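# Refit the band over the corner guard around the carton

## Task

Slip the band back on so it wraps around both the corner guard and the carton, with the guard left exactly where it lies and the carton sitting level at the end. The guard is not fixed, so shifting it out of place fails the task straight away, and the result only counts if everything stays put once the robot lets go.

## Robot and tools

Robot: two arms, left_arm and right_arm, on opposite sides of the table; left_arm's base is on the +y side. The names do not match image left or right. Each gripper's fingers point along its own +x axis and close along its own y axis. The reported end_effector_position sits between the finger pads, roughly 3 to 4 cm behind the tips.

World frame for results: origin at the table centre, +z up, table surface at z = +0.020 m. The state line gives, for each arm, position in metres, orientation as quaternion wxyz, and linear (m/s) and angular (rad/s) velocities. Printed hand positions can be off, worse at long reach. Joint ranges (rad): waist -3.054 to 3.054, shoulder 0.000 to 3.142, elbow 0.000 to 2.356, wrist pitch -1.571 to 1.571, wrist yaw -1.571 to 1.571, wrist roll -3.142 to 3.142.

execute_actions(actions): a list of actions run one after another. Each action is a table of up to 15 rows, one row per 1/30 s step; if there are fewer than 15 rows, the last row is repeated to fill the 15 steps. Each row is one flat list of 14 numbers in [-1, 1] covering both arms: left_arm dx, dy, dz, rx, ry, rz, opening, then right_arm in the same order. dx to rz are an offset, not a pose, expressed in that gripper's own axes and measured from the gripper's pose at the start of the action. For the first action in a call, that start is the last pose a result reported. Every row refers back to that same start, so rows do not add up. Scale: 1.0 = 0.6 m for dx, dy, dz, and 180 degrees for rotation. rx, ry, rz form a single rotation vector. Opening is absolute, not an offset: +1 is fully open (0.088 m), and empty fingers meet near -0.80, with nothing further down to -1. Full open to closed takes at least about 0.5 s. An empty list only returns state and images. Each action lasts 0.5 s.

move(target, speed, blocking): target is one 14-number row laid out the same way, offsets from the pose in the latest result that shows one. Each gripper follows a straight path, and both paths end at the same time, lasting 0.5 to 10 s. Anything longer is cut at 10 s. speed is in m/s, from 0.002 to 0.5, default 0.25; turning is capped at twice that in rad/s. The opening is sent when the move starts. Paths ignore obstacles and the other arm, and grippers can lag, drift or overshoot speed, especially with a nearly straight arm. Faster contact hits harder, and aiming further past a contact presses harder. The 'move:' result line reports how it ended (done, off_target, moving, held, fault), any limits (paced = the pose was clipped; held = a check blocked steps, and the arm may then speed up), and each gripper's distance to its target. With blocking=false you get a result after 0.5 s; poll with wait(0), and call wait or stop before sending new actions or moves.

wait(seconds 0 to 10): arms keep their last command, and a running move continues. stop(): brakes a running move to rest; it needs room, and the fingers keep moving. zoom_image(camera, region [x0,y0,x1,y1] in pixels, at most 504x504): a closer look at one camera's latest image. Cameras: cam_high, cam_low, cam_left_wrist, cam_right_wrist, each 672x504, with calibration K and T_world_to_cam given. finished_scene(scene): ends that scene for good and reports success. The next scene's task comes in that result.

Control details: each step's commanded pose is clipped to within 70 mm and 16 degrees of the measured pose, then damped IK is applied, with position taking priority over orientation. After an action, the arm goes no further than its last clipped pose, so large moves need follow-up commands. 'Hand target' lines show the pose the controller is currently driving toward. Friction can leave the gripper short of the command or slightly tilted, so check the result and correct. A 'pose unreachable' line means the clearance check altered or blocked that arm's command. HELD in the step readings marks steps where that arm's command was held back. For an arm that should stay still, send the offset back to its wanted pose in the first call, then zeros.

Gripping: grip_measured uses the opening scale and can be off by about 1 mm. While squeezing something, it reads up to about 0.061 narrower than the pads actually are. To hold firmly, command about 0.07 below grip_measured; use less for a light hold. Parts under about 3 mm wide get proportionally less force. Pad force is about 34 to 49 N. grip_effort_n is motor effort (negative means closing), and it is also large while moving or stalled.

Avoid: disturbing the loose corner guard (instant failure), tilting the carton, knocking anything off the table, and hitting or pressing the arms against each other. Also avoid large contact torques: reaching a load limit freezes that arm for 10 s and skips the rest of the call. Load limits (N m): waist 18.2, shoulder 22.5, elbow 22.4, wrist pitch 5.92, wrist yaw 5.9, wrist roll 5.54. Long holds heat the motors: a MOTOR HOT warning appears from 50 °C, and at 95 °C the arm is held, and may lose power after 30 to 60 s. Loose objects may occasionally be nudged by outside disturbances. The band must stay in place on its own after release. Less robot time and smooth, low-effort motion are better.

Each tool is called after "Call:" in YAML: its name, and indented under it one key for each argument.

## Session

Call:
execute_actions:
  actions: []

Scene clock: 0.00 s.
left_arm: end_effector_position=(+0.3767, +0.2705, +0.2342) grip_measured=+0.983 grip_effort_n=n/a end_effector_quat_wxyz=(+0.200, +0.722, +0.370, -0.550) end_effector_velocity=(+0.001, +0.002, -0.002) end_effector_angular_velocity=(+0.007, -0.004, +0.009) | right_arm: end_effector_position=(+0.1242, -0.0971, +0.1440) grip_measured=+0.991 grip_effort_n=n/a end_effector_quat_wxyz=(+0.144, -0.741, -0.014, +0.656) end_effector_velocity=(+0.002, -0.002, +0.000) end_effector_angular_velocity=(-0.009, -0.013, +0.017)
Joint positions: left_arm=[ 0.895  2.116  1.793 -1.301 -0.34   1.769  0.087] | right_arm=[-0.084  2.062  1.631 -0.951  0.171 -1.242  0.088]
Joint velocities: left_arm=[ 0.002  0.002 -0.007  0.007 -0.007 -0.007 -0.   ] | right_arm=[-0.002 -0.002 -0.002 -0.007  0.007 -0.022  0.   ]
Heat: left arm: hottest shoulder 29 °C (+0.0 °C/min); right arm: hottest shoulder 33 °C (+0.0 °C/min).
Hand target (left_arm): +0.377, +0.271, +0.234; +0.200, +0.722, +0.370, -0.550
Hand target (right_arm): +0.124, -0.097, +0.144; -0.144, +0.741, +0.014, -0.656
camera_calibration (this result's frames):
cam_left_wrist: T_world_to_cam=[[-0.767717, 0.633589, 0.0957864, 0.109024], [0.526387, 0.538325, 0.658121, -0.472588], [0.365414, 0.555671, -0.746794, -0.036198], [0, 0, 0, 1]] pos_world=[0.345691, 0.205444, 0.273545]
cam_right_wrist: T_world_to_cam=[[0.199076, 0.949749, 0.24155, 0.0392785], [0.844134, -0.291395, 0.45003, -0.178714], [0.497802, 0.11431, -0.859725, 0.149437], [0, 0, 0, 1]] pos_world=[0.0686491, -0.106463, 0.199414]

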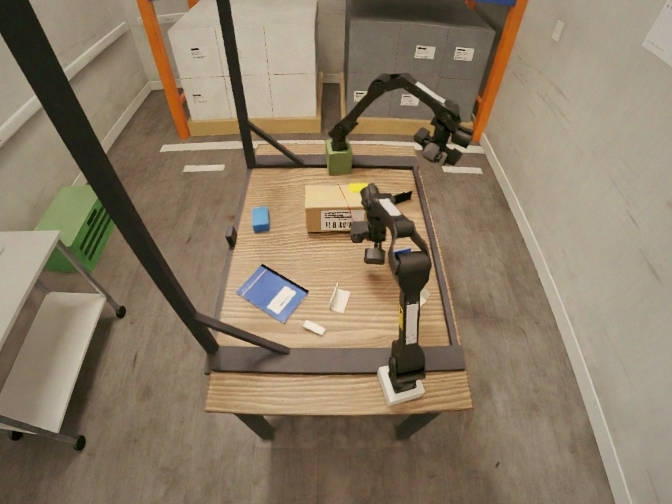

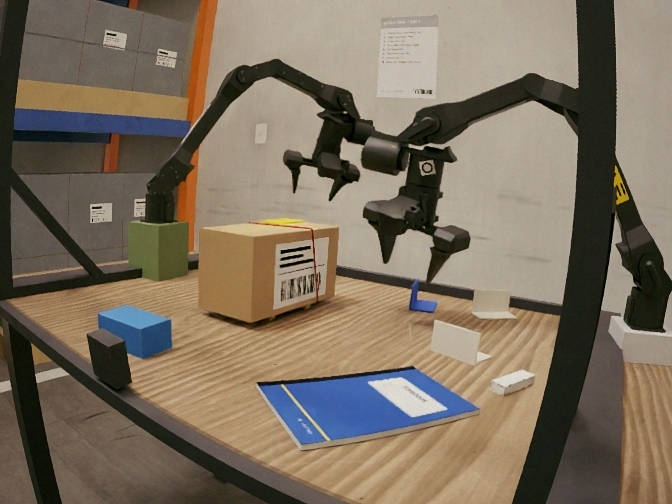

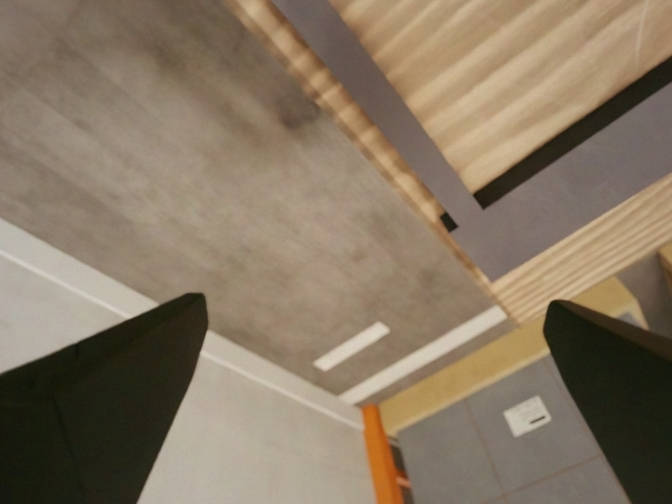

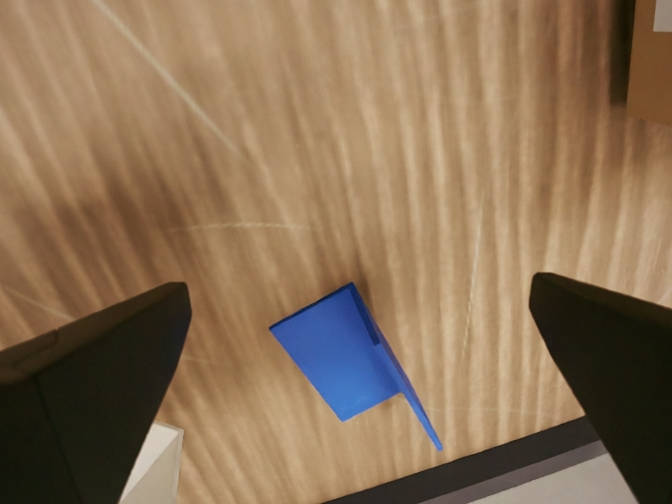

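Call:
zoom_image:
  camera: "cam_high"
  region: [290, 165, 430, 265]

Call:
zoom_image:
  camera: "cam_low"
  region: [185, 200, 365, 335]

Region (290, 165, 430, 265) of cam_high's 672x504 image, scaled by 3.600, with more detail than that image has; it fills the top 360 rows of this view, and the rest is white.

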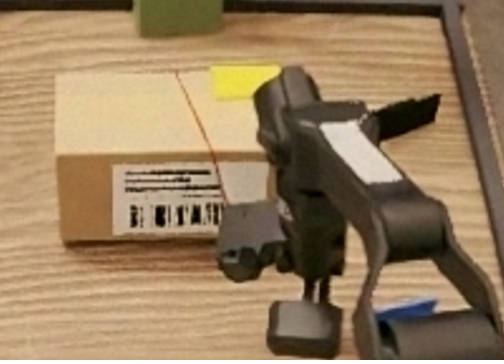

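Region (185, 200, 365, 335) of cam_low's 672x504 image, scaled by 2.800, with more detail than that image has; it fills the top 378 rows of this view, and the rest is white.

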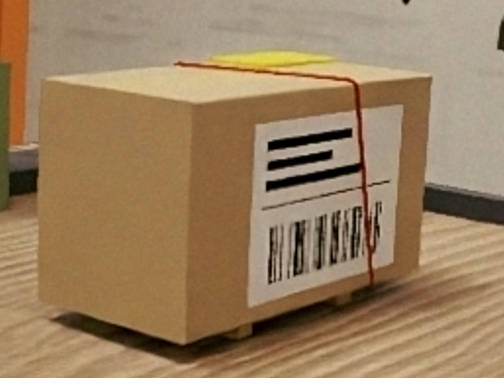

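Call:
move:
  target: [-0.226,-0.341,0.455,-0.604,0,-0.112,-0.5,-0.2,0.29,-0.078,0,0,0,-0.5]
  speed: 0.3

Call:
move:
  target: [0,0,0,-0.604,0,-0.112,-0.5,0,0,0,0,0,0,-0.5]
  speed: 0.4

Scene clock: 22.23 s.
left_arm: end_effector_position=(+0.0298, +0.1683, +0.2939) grip_measured=-0.497 grip_effort_n=-15.6 end_effector_quat_wxyz=(+0.622, +0.176, +0.760, -0.062) end_effector_velocity=(+0.000, +0.002, +0.000) end_effector_angular_velocity=(+0.012, -0.010, +0.017) | right_arm: end_effector_position=(+0.1248, -0.2931, +0.2274) grip_measured=-0.497 grip_effort_n=-16.0 end_effector_quat_wxyz=(+0.146, -0.738, -0.016, +0.658) end_effector_velocity=(-0.001, +0.001, -0.000) end_effector_angular_velocity=(+0.006, +0.011, -0.008)
Joint positions: left_arm=[ 0.009  1.69   1.469 -1.567  0.132 -1.052  0.015] | right_arm=[ 0.056  1.298  1.115 -1.217  0.191 -1.103  0.015]
Joint velocities: left_arm=[-0.002 -0.002 -0.002 -0.007 -0.007 -0.022 -0.   ] | right_arm=[-0.002 -0.002 -0.002  0.007 -0.007  0.007 -0.   ]
Heat: left arm: hottest shoulder 36 °C (+18.9 °C/min); right arm: hottest shoulder 42 °C (+24.3 °C/min).
Hand target (left_arm): +0.028, +0.168, +0.298; +0.624, +0.169, +0.760, -0.067
Hand target (right_arm): +0.126, -0.297, +0.226; -0.144, +0.740, +0.014, -0.657
Off the commanded pose (left_arm): 0.006 m, 3 deg.
Off the commanded pose (right_arm): 0.006 m, 1 deg.
joint sent to its limit (left arm) — the command would take joint 4 (wrist pitch) past its lower limit, so that joint was sent only as far as its limit.
move: off_target (left_arm)
camera_calibration (this result's frames):
cam_left_wrist: T_world_to_cam=[[-0.323646, -0.935118, -0.144251, 0.22308], [-0.798579, 0.188198, 0.57171, -0.150437], [-0.507469, 0.300227, -0.807675, 0.27884], [0, 0, 0, 1]] pos_world=[0.093566, 0.153202, 0.343398]
cam_right_wrist: T_world_to_cam=[[0.199405, 0.948571, 0.245867, 0.203809], [0.84746, -0.292906, 0.442738, -0.273113], [0.491984, 0.120078, -0.862283, 0.246273], [0, 0, 0, 1]] pos_world=[0.0696497, -0.302896, 0.283165]

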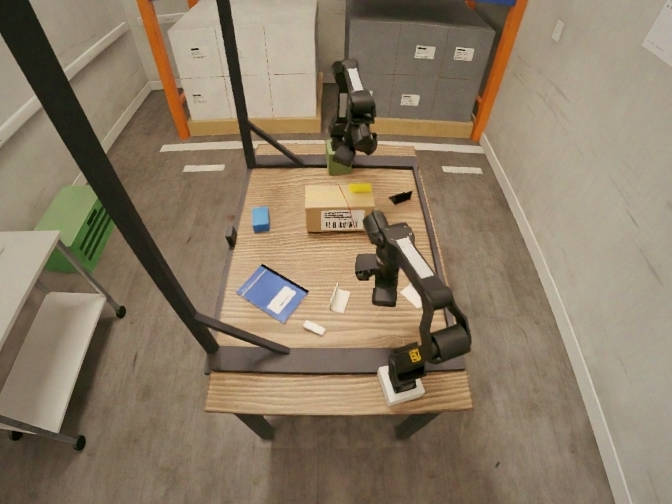

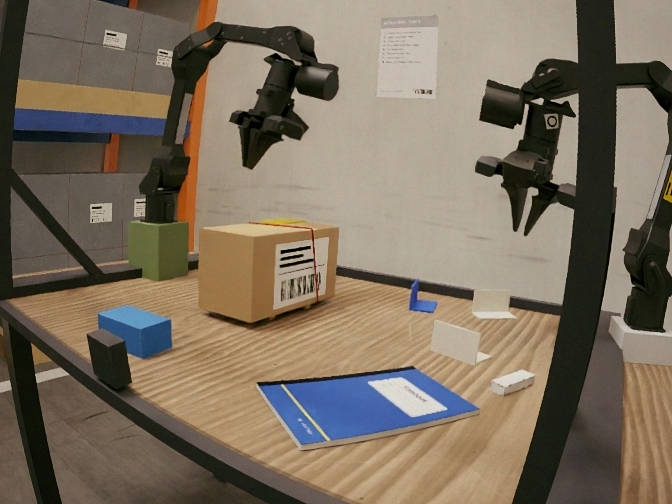

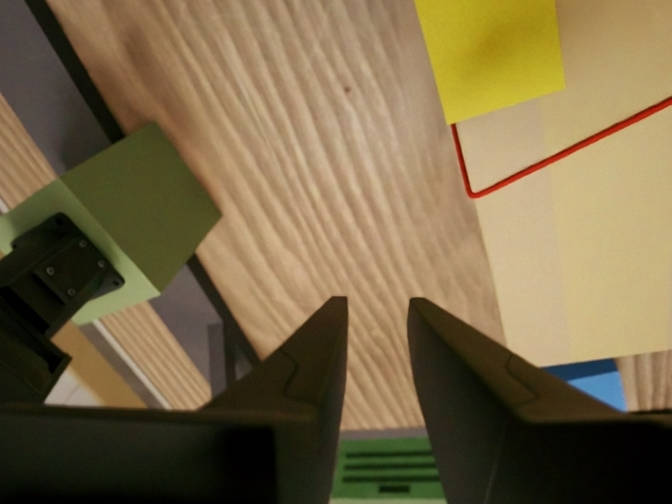

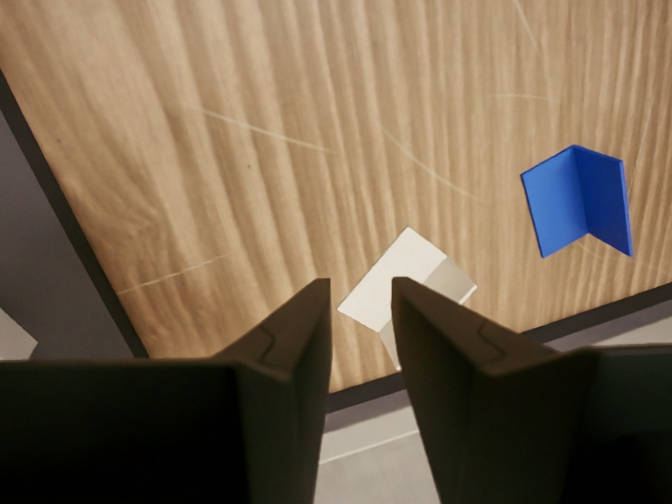

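Scene clock: 25.17 s.
left_arm: end_effector_position=(+0.0299, +0.1664, +0.2938) grip_measured=-0.497 grip_effort_n=-15.6 end_effector_quat_wxyz=(-0.490, +0.512, -0.511, -0.487) end_effector_velocity=(+0.002, -0.002, +0.000) end_effector_angular_velocity=(-0.005, -0.022, +0.001) | right_arm: end_effector_position=(+0.1248, -0.2931, +0.2274) grip_measured=-0.497 grip_effort_n=-16.0 end_effector_quat_wxyz=(+0.146, -0.738, -0.016, +0.658) end_effector_velocity=(+0.000, -0.002, -0.001) end_effector_angular_velocity=(-0.010, +0.003, +0.006)
Joint positions: left_arm=[-0.068  1.484  1.283 -1.323 -0.    -3.054  0.015] | right_arm=[ 0.056  1.298  1.115 -1.217  0.191 -1.103  0.015]
Joint velocities: left_arm=[-0.007  0.002  0.002  0.007 -0.022 -0.007  0.   ] | right_arm=[-0.002 -0.002 -0.002 -0.007 -0.007 -0.007  0.   ]
Heat: left arm: hottest shoulder 36 °C (+16.7 °C/min); right arm: hottest shoulder 41 °C (+19.1 °C/min).
Hand target (left_arm): +0.030, +0.168, +0.294; +0.489, -0.516, +0.509, +0.486
Hand target (right_arm): +0.125, -0.293, +0.227; -0.146, +0.738, +0.016, -0.658
Off the commanded pose (left_arm): 0.002 m, 1 deg.
Off the commanded pose (right_arm): 0.000 m, 0 deg.
move: done
camera_calibration (this result's frames):
cam_left_wrist: T_world_to_cam=[[0.999636, 0.0242702, -0.0118111, -0.0168445], [0.0269905, -0.90283, 0.42915, 0.0488248], [-0.000247873, -0.429312, -0.903156, 0.413573], [0, 0, 0, 1]] pos_world=[0.015623, 0.222041, 0.352369]
cam_right_wrist: T_world_to_cam=[[0.199405, 0.948571, 0.245867, 0.203809], [0.84746, -0.292906, 0.442738, -0.273113], [0.491984, 0.120078, -0.862283, 0.246273], [0, 0, 0, 1]] pos_world=[0.0696497, -0.302896, 0.283165]

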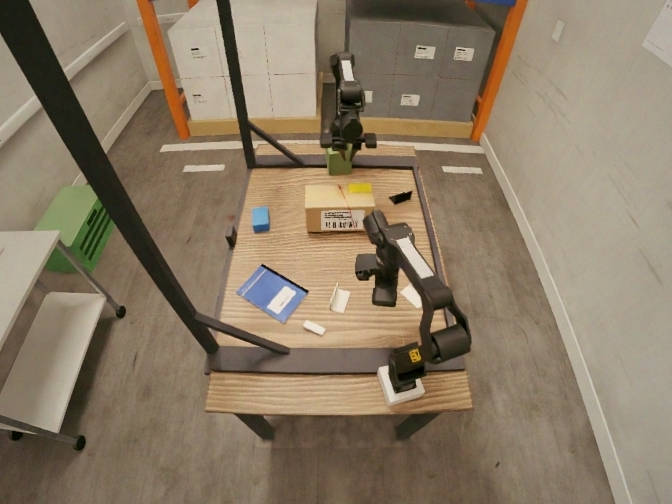

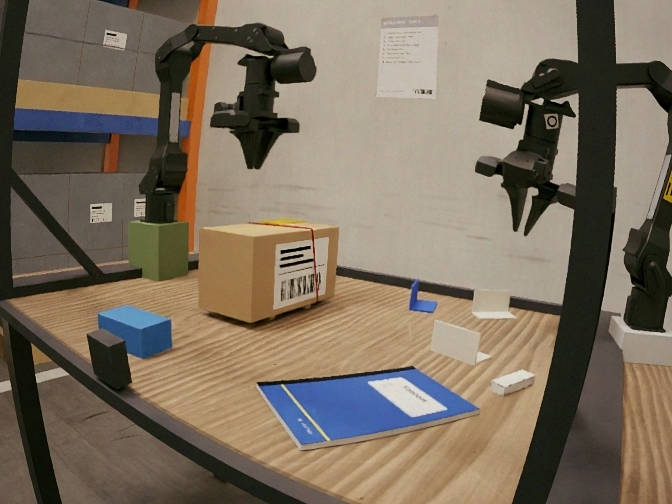

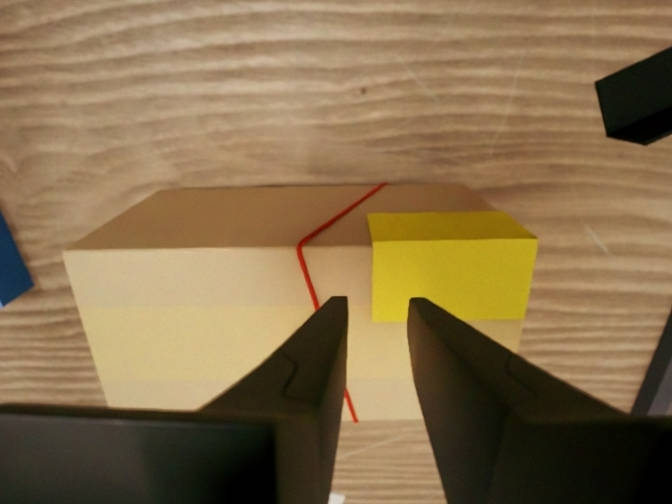

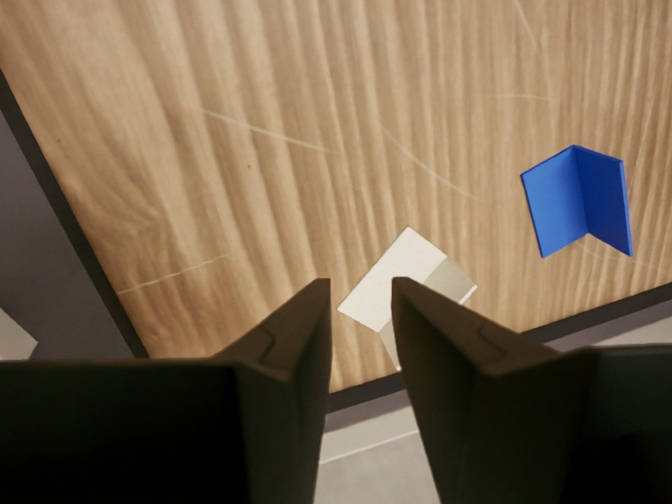

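Call:
move:
  target: [0.098,-0.002,-0.247,0,0,0,-0.45,0,0,0,0,0,0,-0.5]
  speed: 0.15

Scene clock: 65.90 s.
left_arm: end_effector_position=(+0.0338, +0.0174, +0.2465) grip_measured=-0.453 grip_effort_n=16.5 end_effector_quat_wxyz=(-0.487, +0.515, -0.515, -0.482) end_effector_velocity=(+0.000, -0.001, -0.001) end_effector_angular_velocity=(-0.002, -0.007, +0.005) | right_arm: end_effector_position=(+0.1248, -0.2931, +0.2274) grip_measured=-0.497 grip_effort_n=-16.0 end_effector_quat_wxyz=(+0.146, -0.738, -0.016, +0.658) end_effector_velocity=(+0.000, +0.001, +0.001) end_effector_angular_velocity=(+0.011, +0.012, -0.013)
Joint positions: left_arm=[-0.09   2.055  1.782 -1.237 -0.    -3.073  0.017] | right_arm=[ 0.056  1.298  1.115 -1.217  0.191 -1.103  0.015]
Joint velocities: left_arm=[-0.002  0.002 -0.002  0.007 -0.007 -0.007 -0.   ] | right_arm=[-0.007 -0.007 -0.002  0.007 -0.007  0.007  0.   ]
Heat: left arm: hottest shoulder 35 °C (+3.0 °C/min); right arm: hottest shoulder 37 °C (+1.0 °C/min).
Hand target (left_arm): +0.033, +0.016, +0.241; +0.489, -0.512, +0.511, +0.487
Hand target (right_arm): +0.125, -0.293, +0.227; -0.146, +0.738, +0.016, -0.658
Off the commanded pose (left_arm): 0.006 m, 1 deg.
Off the commanded pose (right_arm): 0.000 m, 0 deg.
move: done
camera_calibration (this result's frames):
cam_left_wrist: T_world_to_cam=[[0.999706, 0.0210183, -0.0120795, -0.0174916], [0.0241935, -0.896574, 0.442233, -0.0687271], [-0.0015352, -0.442395, -0.896819, 0.305678], [0, 0, 0, 1]] pos_world=[0.0196185, 0.0739789, 0.30432]
cam_right_wrist: T_world_to_cam=[[0.199405, 0.948571, 0.245867, 0.203809], [0.84746, -0.292906, 0.442738, -0.273113], [0.491984, 0.120078, -0.862283, 0.246273], [0, 0, 0, 1]] pos_world=[0.0696497, -0.302896, 0.283165]

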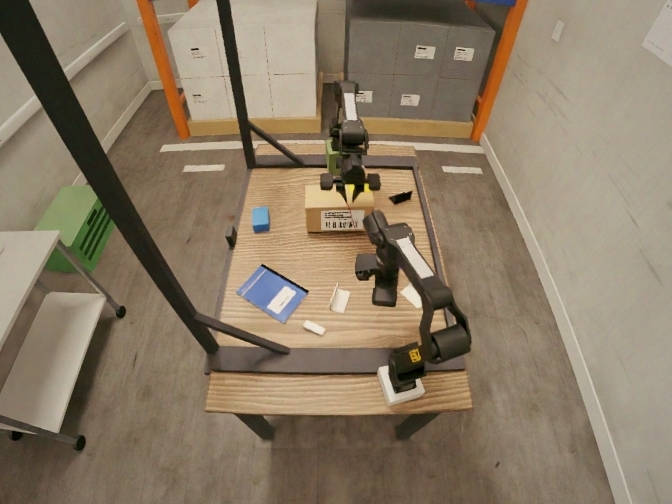

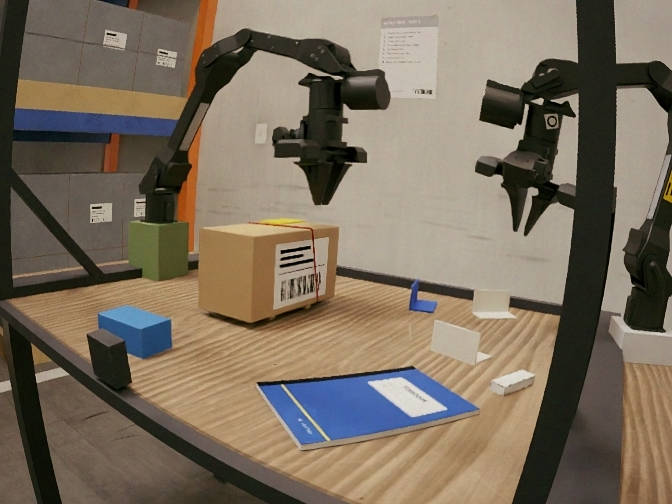

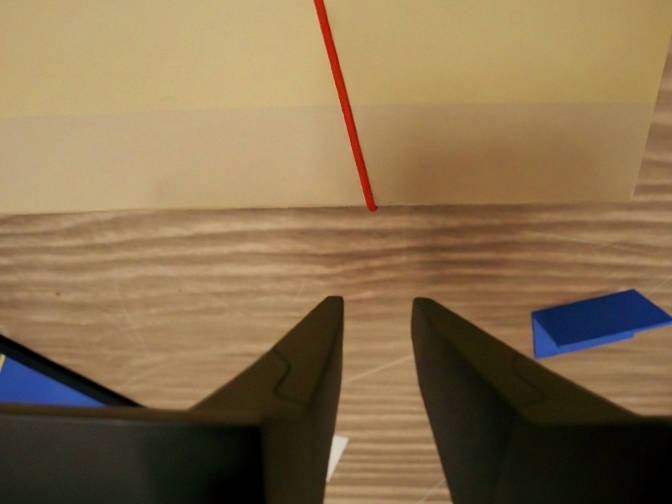

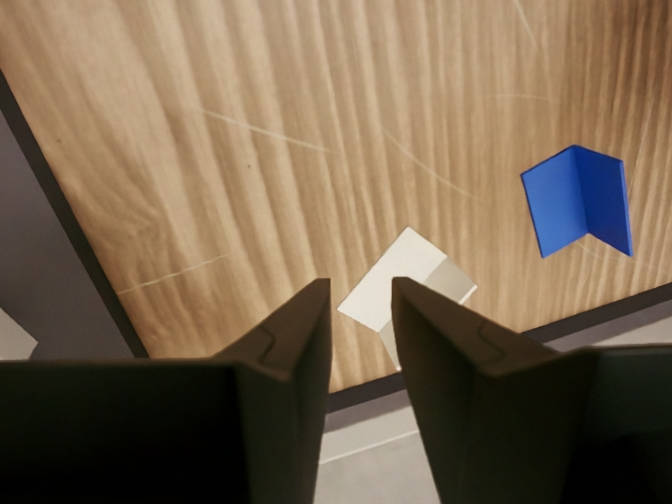

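Call:
move:
  target: [0.045,0.003,0.034,0,0,0,-0.45,0,0,0,0,0,0,-0.5]
  speed: 0.05

Call:
zoom_image:
  camera: "cam_low"
  region: [270, 160, 370, 260]

Scene clock: 73.60 s.
left_arm: end_effector_position=(+0.0327, +0.0347, +0.2142) grip_measured=-0.453 grip_effort_n=16.5 end_effector_quat_wxyz=(-0.489, +0.512, -0.512, -0.485) end_effector_velocity=(+0.002, +0.002, +0.007) end_effector_angular_velocity=(-0.012, -0.008, -0.005) | right_arm: end_effector_position=(+0.1248, -0.2931, +0.2274) grip_measured=-0.497 grip_effort_n=-16.0 end_effector_quat_wxyz=(+0.146, -0.738, -0.016, +0.658) end_effector_velocity=(+0.000, -0.002, -0.001) end_effector_angular_velocity=(-0.012, +0.000, +0.020)
Joint positions: left_arm=[-0.09   2.009  1.587 -1.098 -0.    -3.073  0.017] | right_arm=[ 0.056  1.298  1.115 -1.217  0.191 -1.103  0.015]
Joint velocities: left_arm=[ 0.002 -0.022 -0.002 -0.007 -0.007  0.007 -0.   ] | right_arm=[-0.002 -0.002 -0.002 -0.007 -0.007 -0.022 -0.   ]
Heat: left arm: hottest shoulder 36 °C (+2.0 °C/min); right arm: hottest shoulder 37 °C (-2.0 °C/min).
Hand target (left_arm): +0.032, +0.036, +0.218; +0.487, -0.515, +0.515, +0.482
Hand target (right_arm): +0.125, -0.293, +0.227; -0.146, +0.738, +0.016, -0.658
Off the commanded pose (left_arm): 0.004 m, 1 deg.
Off the commanded pose (right_arm): 0.000 m, 0 deg.
move: done
camera_calibration (this result's frames):
cam_left_wrist: T_world_to_cam=[[0.999697, 0.021159, -0.0125729, -0.0170356], [0.0245145, -0.901566, 0.431947, -0.0365627], [-0.0021957, -0.432124, -0.901811, 0.285008], [0, 0, 0, 1]] pos_world=[0.0185525, 0.0905558, 0.272603]
cam_right_wrist: T_world_to_cam=[[0.199405, 0.948571, 0.245867, 0.203809], [0.84746, -0.292906, 0.442738, -0.273113], [0.491984, 0.120078, -0.862283, 0.246273], [0, 0, 0, 1]] pos_world=[0.0696497, -0.302896, 0.283165]

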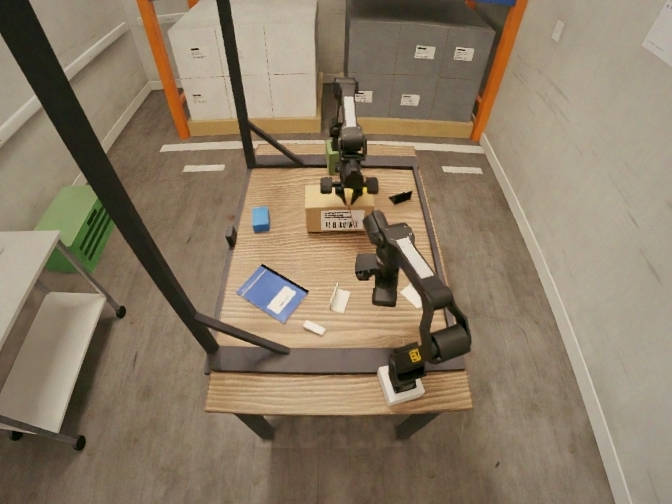

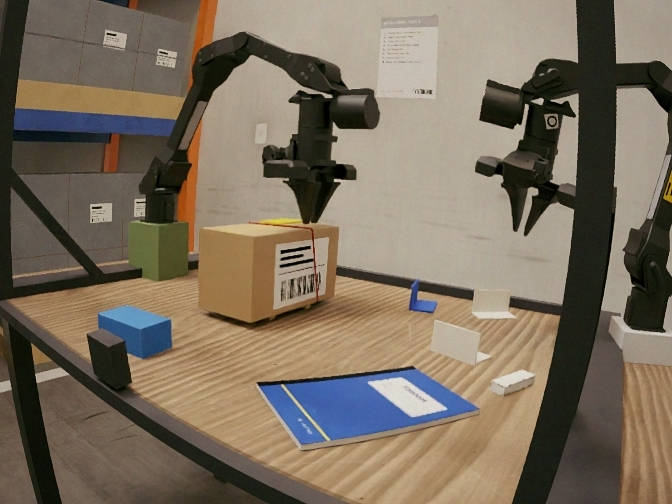

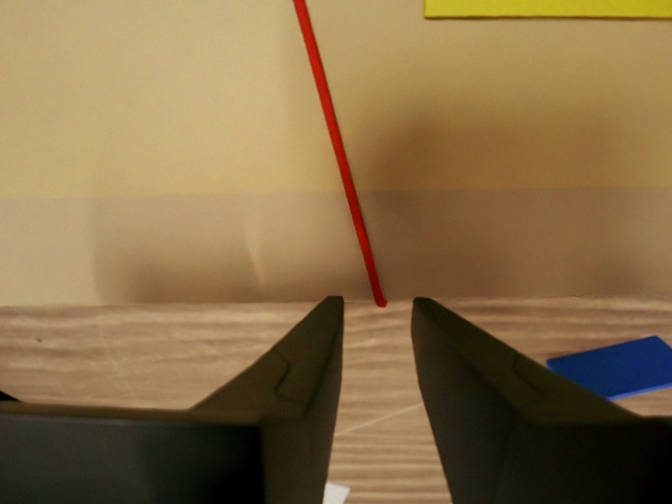

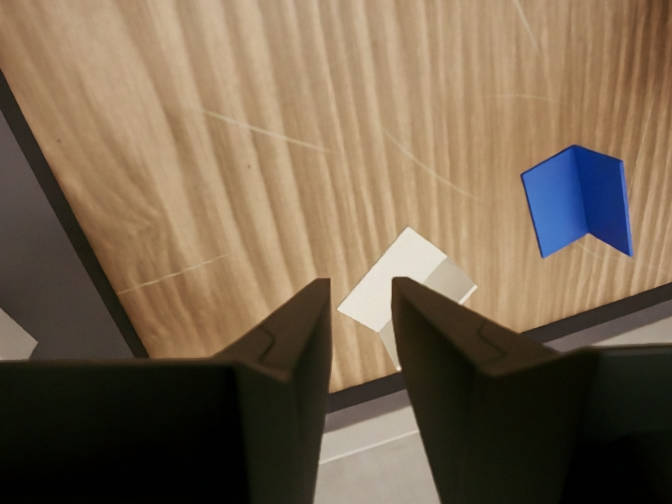

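Region (270, 160, 370, 260) of cam_low's 672x504 image, scaled by 5.040, with more detail than that image has.

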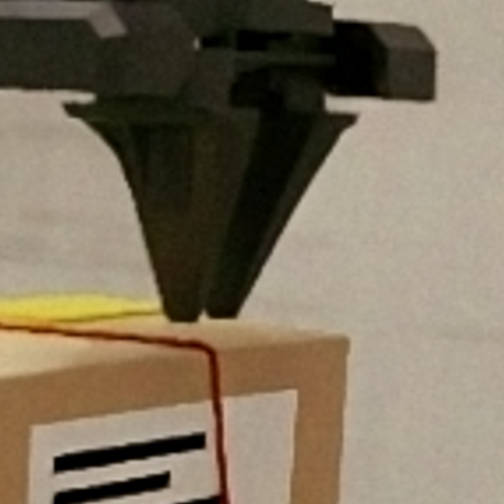

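Call:
execute_actions:
  actions: []

Scene clock: 88.07 s.
left_arm: end_effector_position=(+0.0327, +0.0347, +0.2145) grip_measured=-0.453 grip_effort_n=16.5 end_effector_quat_wxyz=(-0.489, +0.513, -0.513, -0.485) end_effector_velocity=(+0.004, +0.007, -0.001) end_effector_angular_velocity=(+0.028, -0.020, +0.011) | right_arm: end_effector_position=(+0.1248, -0.2931, +0.2274) grip_measured=-0.497 grip_effort_n=-16.0 end_effector_quat_wxyz=(+0.146, -0.738, -0.016, +0.658) end_effector_velocity=(+0.000, -0.002, -0.001) end_effector_angular_velocity=(-0.010, +0.003, +0.006)
Joint positions: left_arm=[-0.09   2.008  1.586 -1.097 -0.    -3.073  0.017] | right_arm=[ 0.056  1.298  1.115 -1.217  0.191 -1.103  0.015]
Joint velocities: left_arm=[ 0.002 -0.002 -0.007 -0.022 -0.022 -0.007 -0.   ] | right_arm=[-0.002 -0.002 -0.002 -0.007 -0.007 -0.007  0.   ]
Heat: left arm: hottest shoulder 40 °C (+4.0 °C/min); right arm: hottest shoulder 37 °C (-4.0 °C/min).
Hand target (left_arm): +0.032, +0.036, +0.218; +0.487, -0.515, +0.515, +0.482
Hand target (right_arm): +0.125, -0.293, +0.227; -0.146, +0.738, +0.016, -0.658
Off the commanded pose (left_arm): 0.004 m, 1 deg.
Off the commanded pose (right_arm): 0.000 m, 0 deg.
camera_calibration (this result's frames):
cam_left_wrist: T_world_to_cam=[[0.999698, 0.0211399, -0.0125072, -0.0170444], [0.0244721, -0.900907, 0.433321, -0.0370441], [-0.00210742, -0.433497, -0.901153, 0.285251], [0, 0, 0, 1]] pos_world=[0.0185469, 0.0906422, 0.272893]
cam_right_wrist: T_world_to_cam=[[0.199405, 0.948571, 0.245867, 0.203809], [0.84746, -0.292906, 0.442738, -0.273113], [0.491984, 0.120078, -0.862283, 0.246273], [0, 0, 0, 1]] pos_world=[0.0696497, -0.302896, 0.283165]

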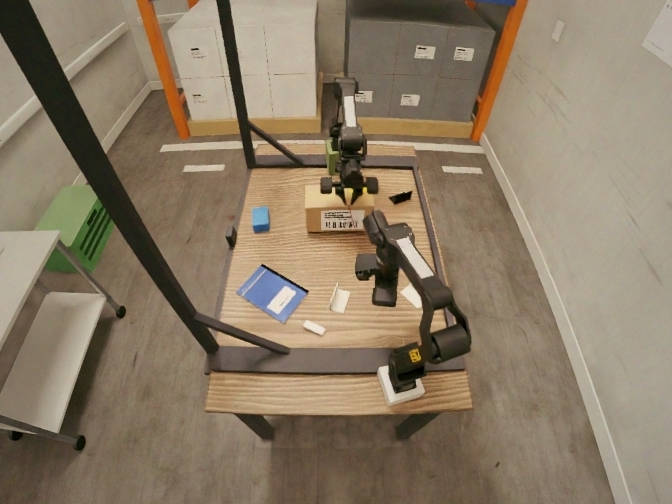

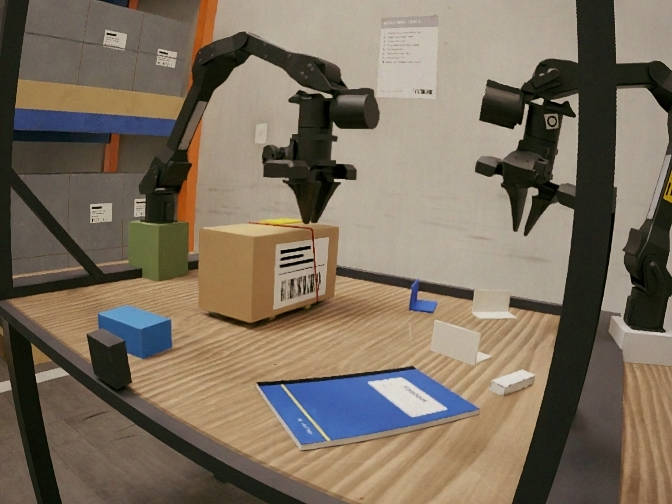

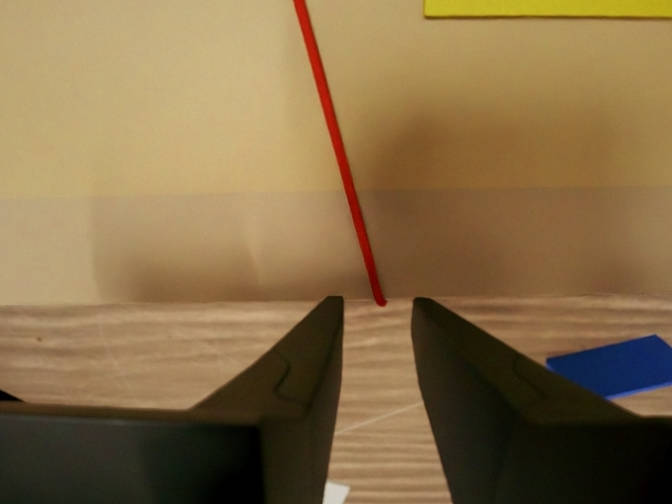

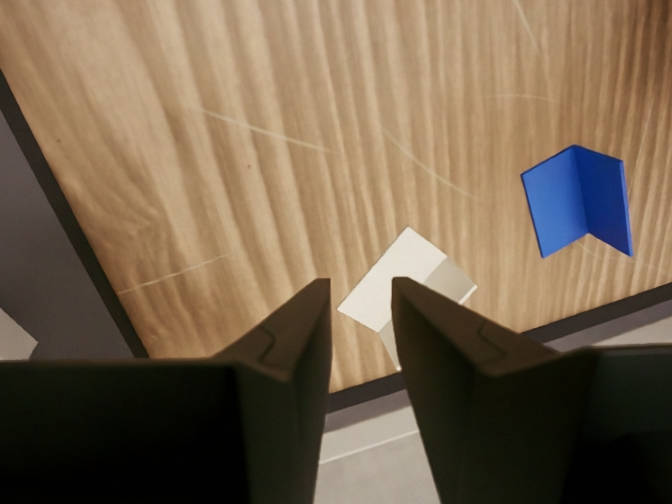

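Call:
move:
  target: [-0.04,0.062,0.183,0,0.094,0,-0.45,0,0,0,0,0,0,-0.5]
  speed: 0.1

Scene clock: 102.47 s.
left_arm: end_effector_position=(-0.0036, +0.1430, +0.2339) grip_measured=-0.453 grip_effort_n=16.5 end_effector_quat_wxyz=(-0.419, +0.563, -0.592, -0.396) end_effector_velocity=(+0.001, +0.005, -0.001) end_effector_angular_velocity=(+0.007, -0.010, -0.007) | right_arm: end_effector_position=(+0.1248, -0.2931, +0.2274) grip_measured=-0.497 grip_effort_n=-16.0 end_effector_quat_wxyz=(+0.146, -0.738, -0.016, +0.658) end_effector_velocity=(+0.001, -0.002, +0.000) end_effector_angular_velocity=(-0.005, +0.005, +0.001)
Joint positions: left_arm=[-0.192  1.354  0.885 -0.759  0.002 -3.127  0.017] | right_arm=[ 0.056  1.298  1.115 -1.217  0.191 -1.103  0.015]
Joint velocities: left_arm=[-0.002 -0.012 -0.012 -0.007 -0.007  0.007  0.   ] | right_arm=[-0.007 -0.007 -0.002 -0.007 -0.007 -0.007 -0.   ]
Heat: left arm: hottest shoulder 42 °C (+7.1 °C/min); right arm: hottest shoulder 36 °C (-3.0 °C/min).
Hand target (left_arm): -0.005, +0.145, +0.234; -0.416, +0.563, -0.594, -0.397
Hand target (right_arm): +0.125, -0.293, +0.227; -0.146, +0.738, +0.016, -0.658
Off the commanded pose (left_arm): 0.003 m, 3 deg.
Off the commanded pose (right_arm): 0.000 m, 0 deg.
joint sent to its limit (left arm) — the command would take joint 6 (wrist roll) past its lower limit, so that joint was sent only as far as its limit.
move: off_target (left_arm)
camera_calibration (this result's frames):
cam_left_wrist: T_world_to_cam=[[0.999248, -0.0330919, -0.0202, 0.0266692], [-0.0108529, -0.738945, 0.673679, -0.0265231], [-0.0372199, -0.672953, -0.738748, 0.345726], [0, 0, 0, 1]] pos_world=[-0.014069, 0.213941, 0.273812]
cam_right_wrist: T_world_to_cam=[[0.199405, 0.948571, 0.245867, 0.203809], [0.84746, -0.292906, 0.442738, -0.273113], [0.491984, 0.120078, -0.862283, 0.246273], [0, 0, 0, 1]] pos_world=[0.0696497, -0.302896, 0.283165]

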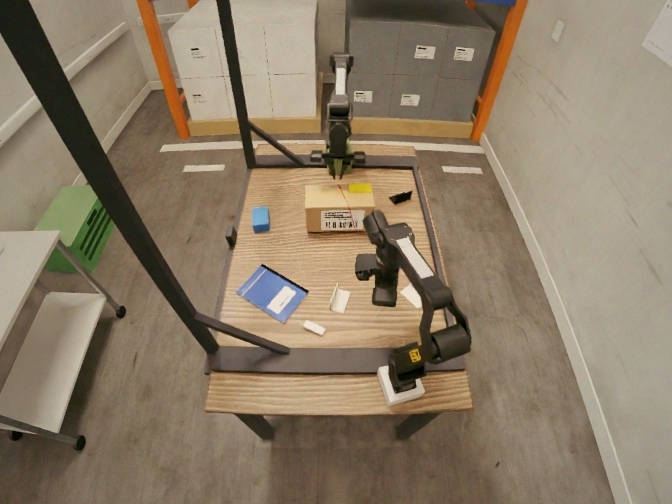

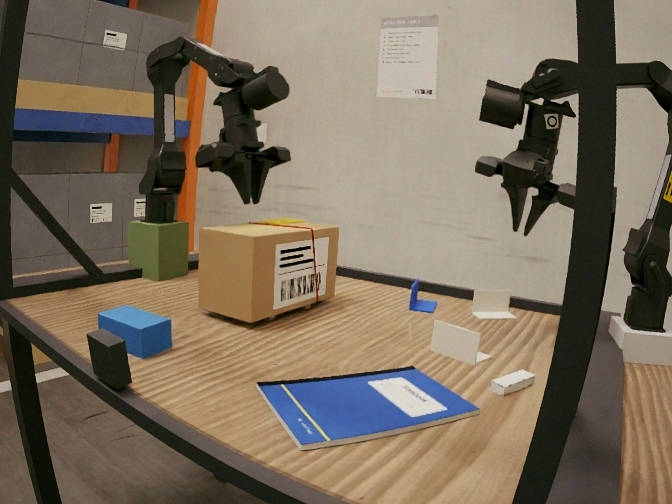

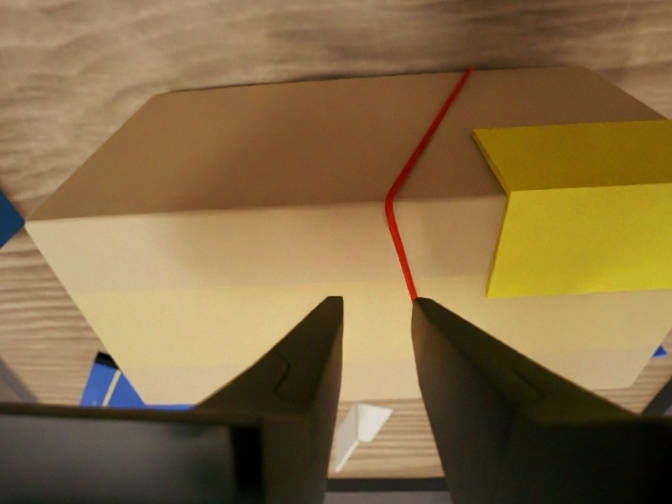

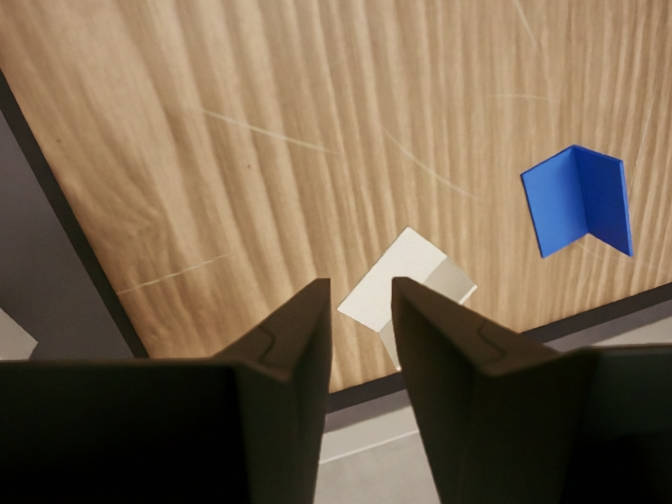

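Call:
move:
  target: [0.034,-0.006,0.010,0,0,0,-0.45,0,0,0,0,0,0,-0.5]
  speed: 0.03

Scene clock: 112.27 s.
left_arm: end_effector_position=(-0.0002, +0.1393, +0.2188) grip_measured=-0.453 grip_effort_n=17.0 end_effector_quat_wxyz=(-0.413, +0.569, -0.595, -0.391) end_effector_velocity=(+0.000, +0.000, -0.001) end_effector_angular_velocity=(-0.002, +0.001, +0.021) | right_arm: end_effector_position=(+0.1248, -0.2931, +0.2274) grip_measured=-0.497 grip_effort_n=-16.0 end_effector_quat_wxyz=(+0.146, -0.738, -0.016, +0.658) end_effector_velocity=(-0.001, +0.002, +0.001) end_effector_angular_velocity=(+0.007, +0.006, +0.020)
Joint positions: left_arm=[-0.179  1.371  0.83  -0.668  0.003 -3.118  0.017] | right_arm=[ 0.056  1.298  1.115 -1.217  0.191 -1.103  0.015]
Joint velocities: left_arm=[-0.002 -0.002 -0.007  0.007 -0.007 -0.022 -0.   ] | right_arm=[-0.002 -0.002  0.002  0.007 -0.007 -0.022 -0.   ]
Heat: left arm: hottest shoulder 40 °C (+5.1 °C/min); right arm: hottest shoulder 36 °C (-2.0 °C/min).
Hand target (left_arm): +0.000, +0.142, +0.213; -0.419, +0.563, -0.592, -0.396
Hand target (right_arm): +0.125, -0.293, +0.227; -0.146, +0.738, +0.016, -0.658
Off the commanded pose (left_arm): 0.006 m, 1 deg.
Off the commanded pose (right_arm): 0.000 m, 0 deg.
move: done
camera_calibration (this result's frames):
cam_left_wrist: T_world_to_cam=[[0.999401, -0.0294802, -0.0181214, 0.0218894], [-0.00894432, -0.725945, 0.687695, -0.0238723], [-0.0334285, -0.687121, -0.725774, 0.331287], [0, 0, 0, 1]] pos_world=[-0.0110154, 0.21095, 0.257253]
cam_right_wrist: T_world_to_cam=[[0.199405, 0.948571, 0.245867, 0.203809], [0.84746, -0.292906, 0.442738, -0.273113], [0.491984, 0.120078, -0.862283, 0.246273], [0, 0, 0, 1]] pos_world=[0.0696497, -0.302896, 0.283165]

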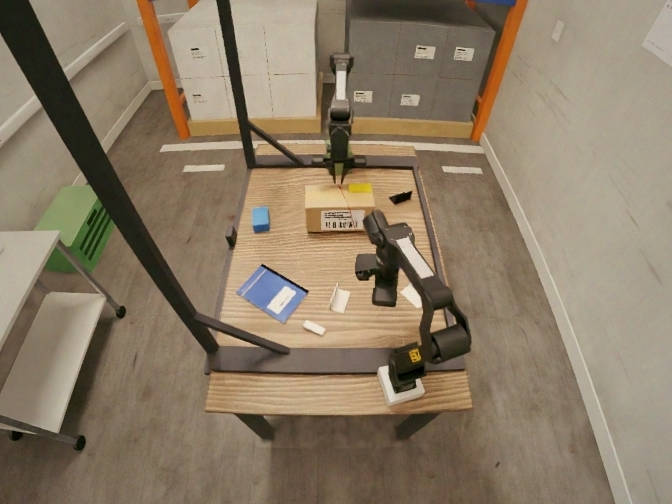

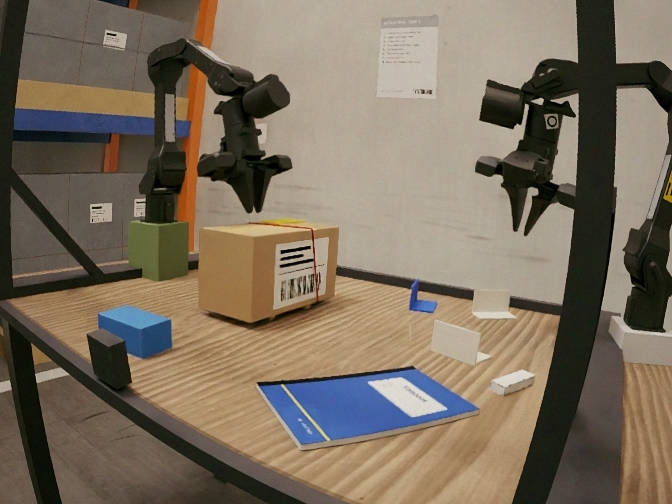

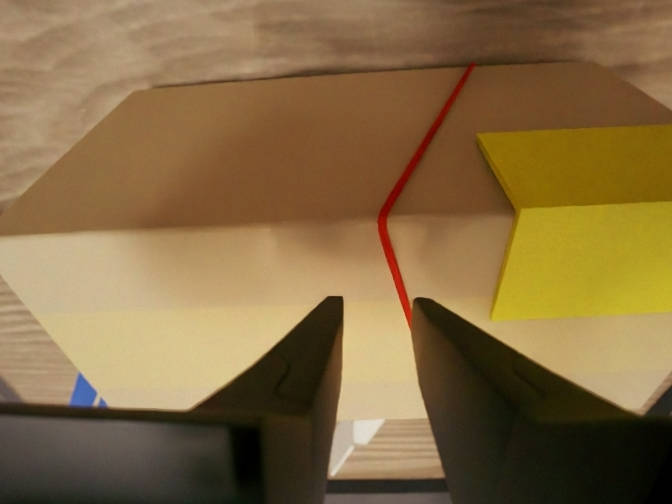

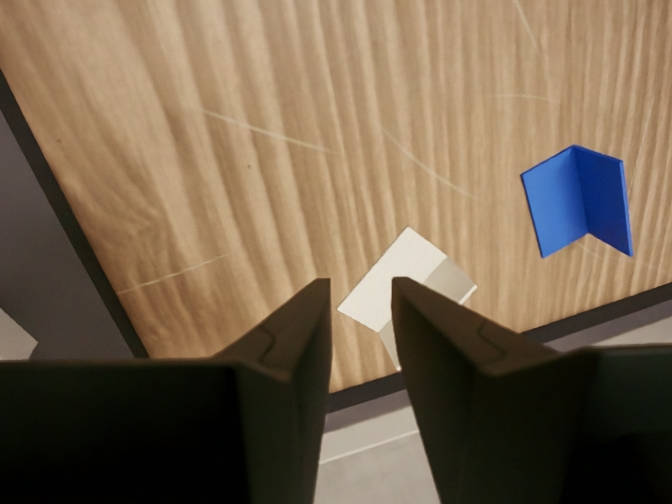

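Call:
move:
  target: [0.014,0,0.024,0,-0.003,0,-0.45,0,0,0,0,0,0,-0.5]
  speed: 0.02

Scene clock: 121.13 s.
left_arm: end_effector_position=(+0.0002, +0.1477, +0.2059) grip_measured=-0.453 grip_effort_n=17.0 end_effector_quat_wxyz=(-0.417, +0.566, -0.592, -0.394) end_effector_velocity=(-0.001, -0.001, +0.002) end_effector_angular_velocity=(-0.012, -0.009, -0.012) | right_arm: end_effector_position=(+0.1248, -0.2931, +0.2274) grip_measured=-0.497 grip_effort_n=-16.0 end_effector_quat_wxyz=(+0.146, -0.738, -0.016, +0.658) end_effector_velocity=(-0.004, -0.000, -0.001) end_effector_angular_velocity=(-0.002, +0.018, +0.027)
Joint positions: left_arm=[-0.179  1.363  0.775 -0.633  0.003 -3.118  0.017] | right_arm=[ 0.056  1.298  1.115 -1.217  0.191 -1.103  0.015]
Joint velocities: left_arm=[-0.007 -0.007 -0.002  0.007 -0.007  0.007 -0.   ] | right_arm=[ 0.002 -0.002 -0.002  0.007 -0.022 -0.022 -0.001]
Heat: left arm: hottest shoulder 38 °C (+3.0 °C/min); right arm: hottest shoulder 36 °C (-2.0 °C/min).
Hand target (left_arm): +0.000, +0.150, +0.206; -0.416, +0.567, -0.592, -0.393
Hand target (right_arm): +0.125, -0.293, +0.227; -0.146, +0.738, +0.016, -0.658
Off the commanded pose (left_arm): 0.002 m, 0 deg.
Off the commanded pose (right_arm): 0.000 m, 0 deg.
move: done
camera_calibration (this result's frames):
cam_left_wrist: T_world_to_cam=[[0.999418, -0.0288636, -0.0181775, 0.0215084], [-0.00888585, -0.734804, 0.678222, -0.00559027], [-0.0329329, -0.677666, -0.734632, 0.328208], [0, 0, 0, 1]] pos_world=[-0.0107367, 0.218928, 0.245295]
cam_right_wrist: T_world_to_cam=[[0.199405, 0.948571, 0.245867, 0.203809], [0.84746, -0.292906, 0.442738, -0.273113], [0.491984, 0.120078, -0.862283, 0.246273], [0, 0, 0, 1]] pos_world=[0.0696497, -0.302896, 0.283165]

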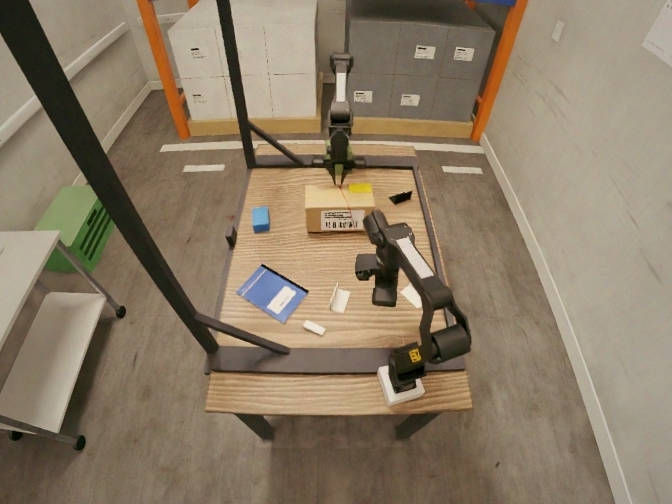

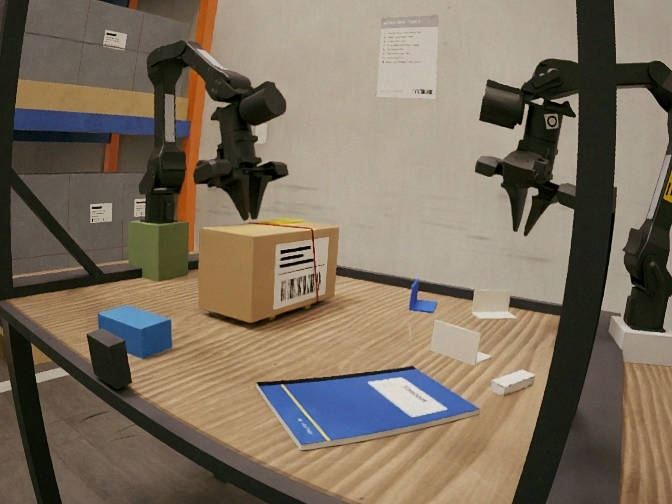

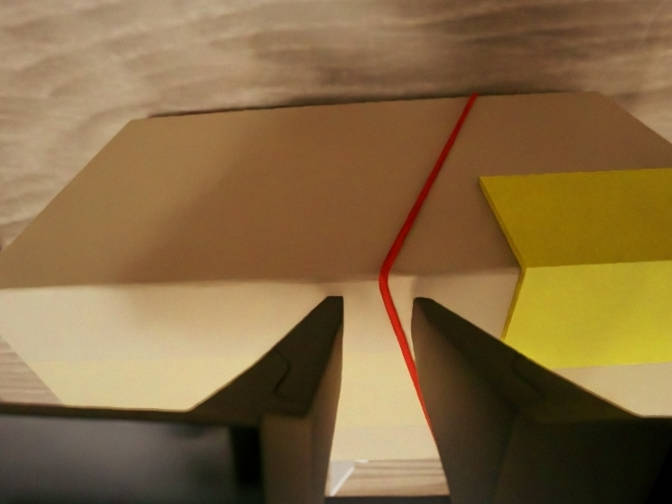

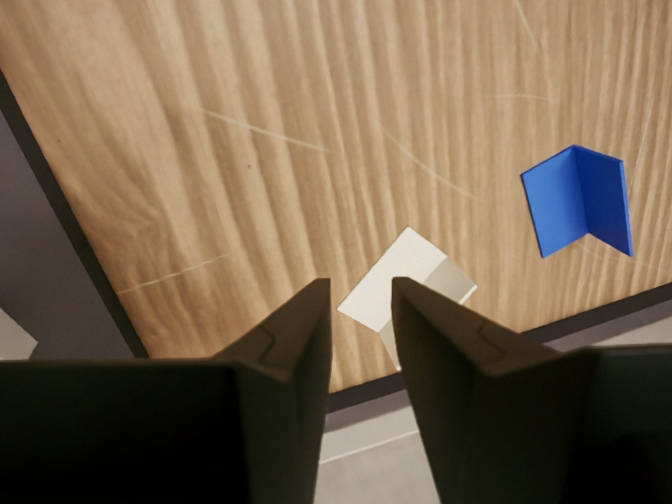

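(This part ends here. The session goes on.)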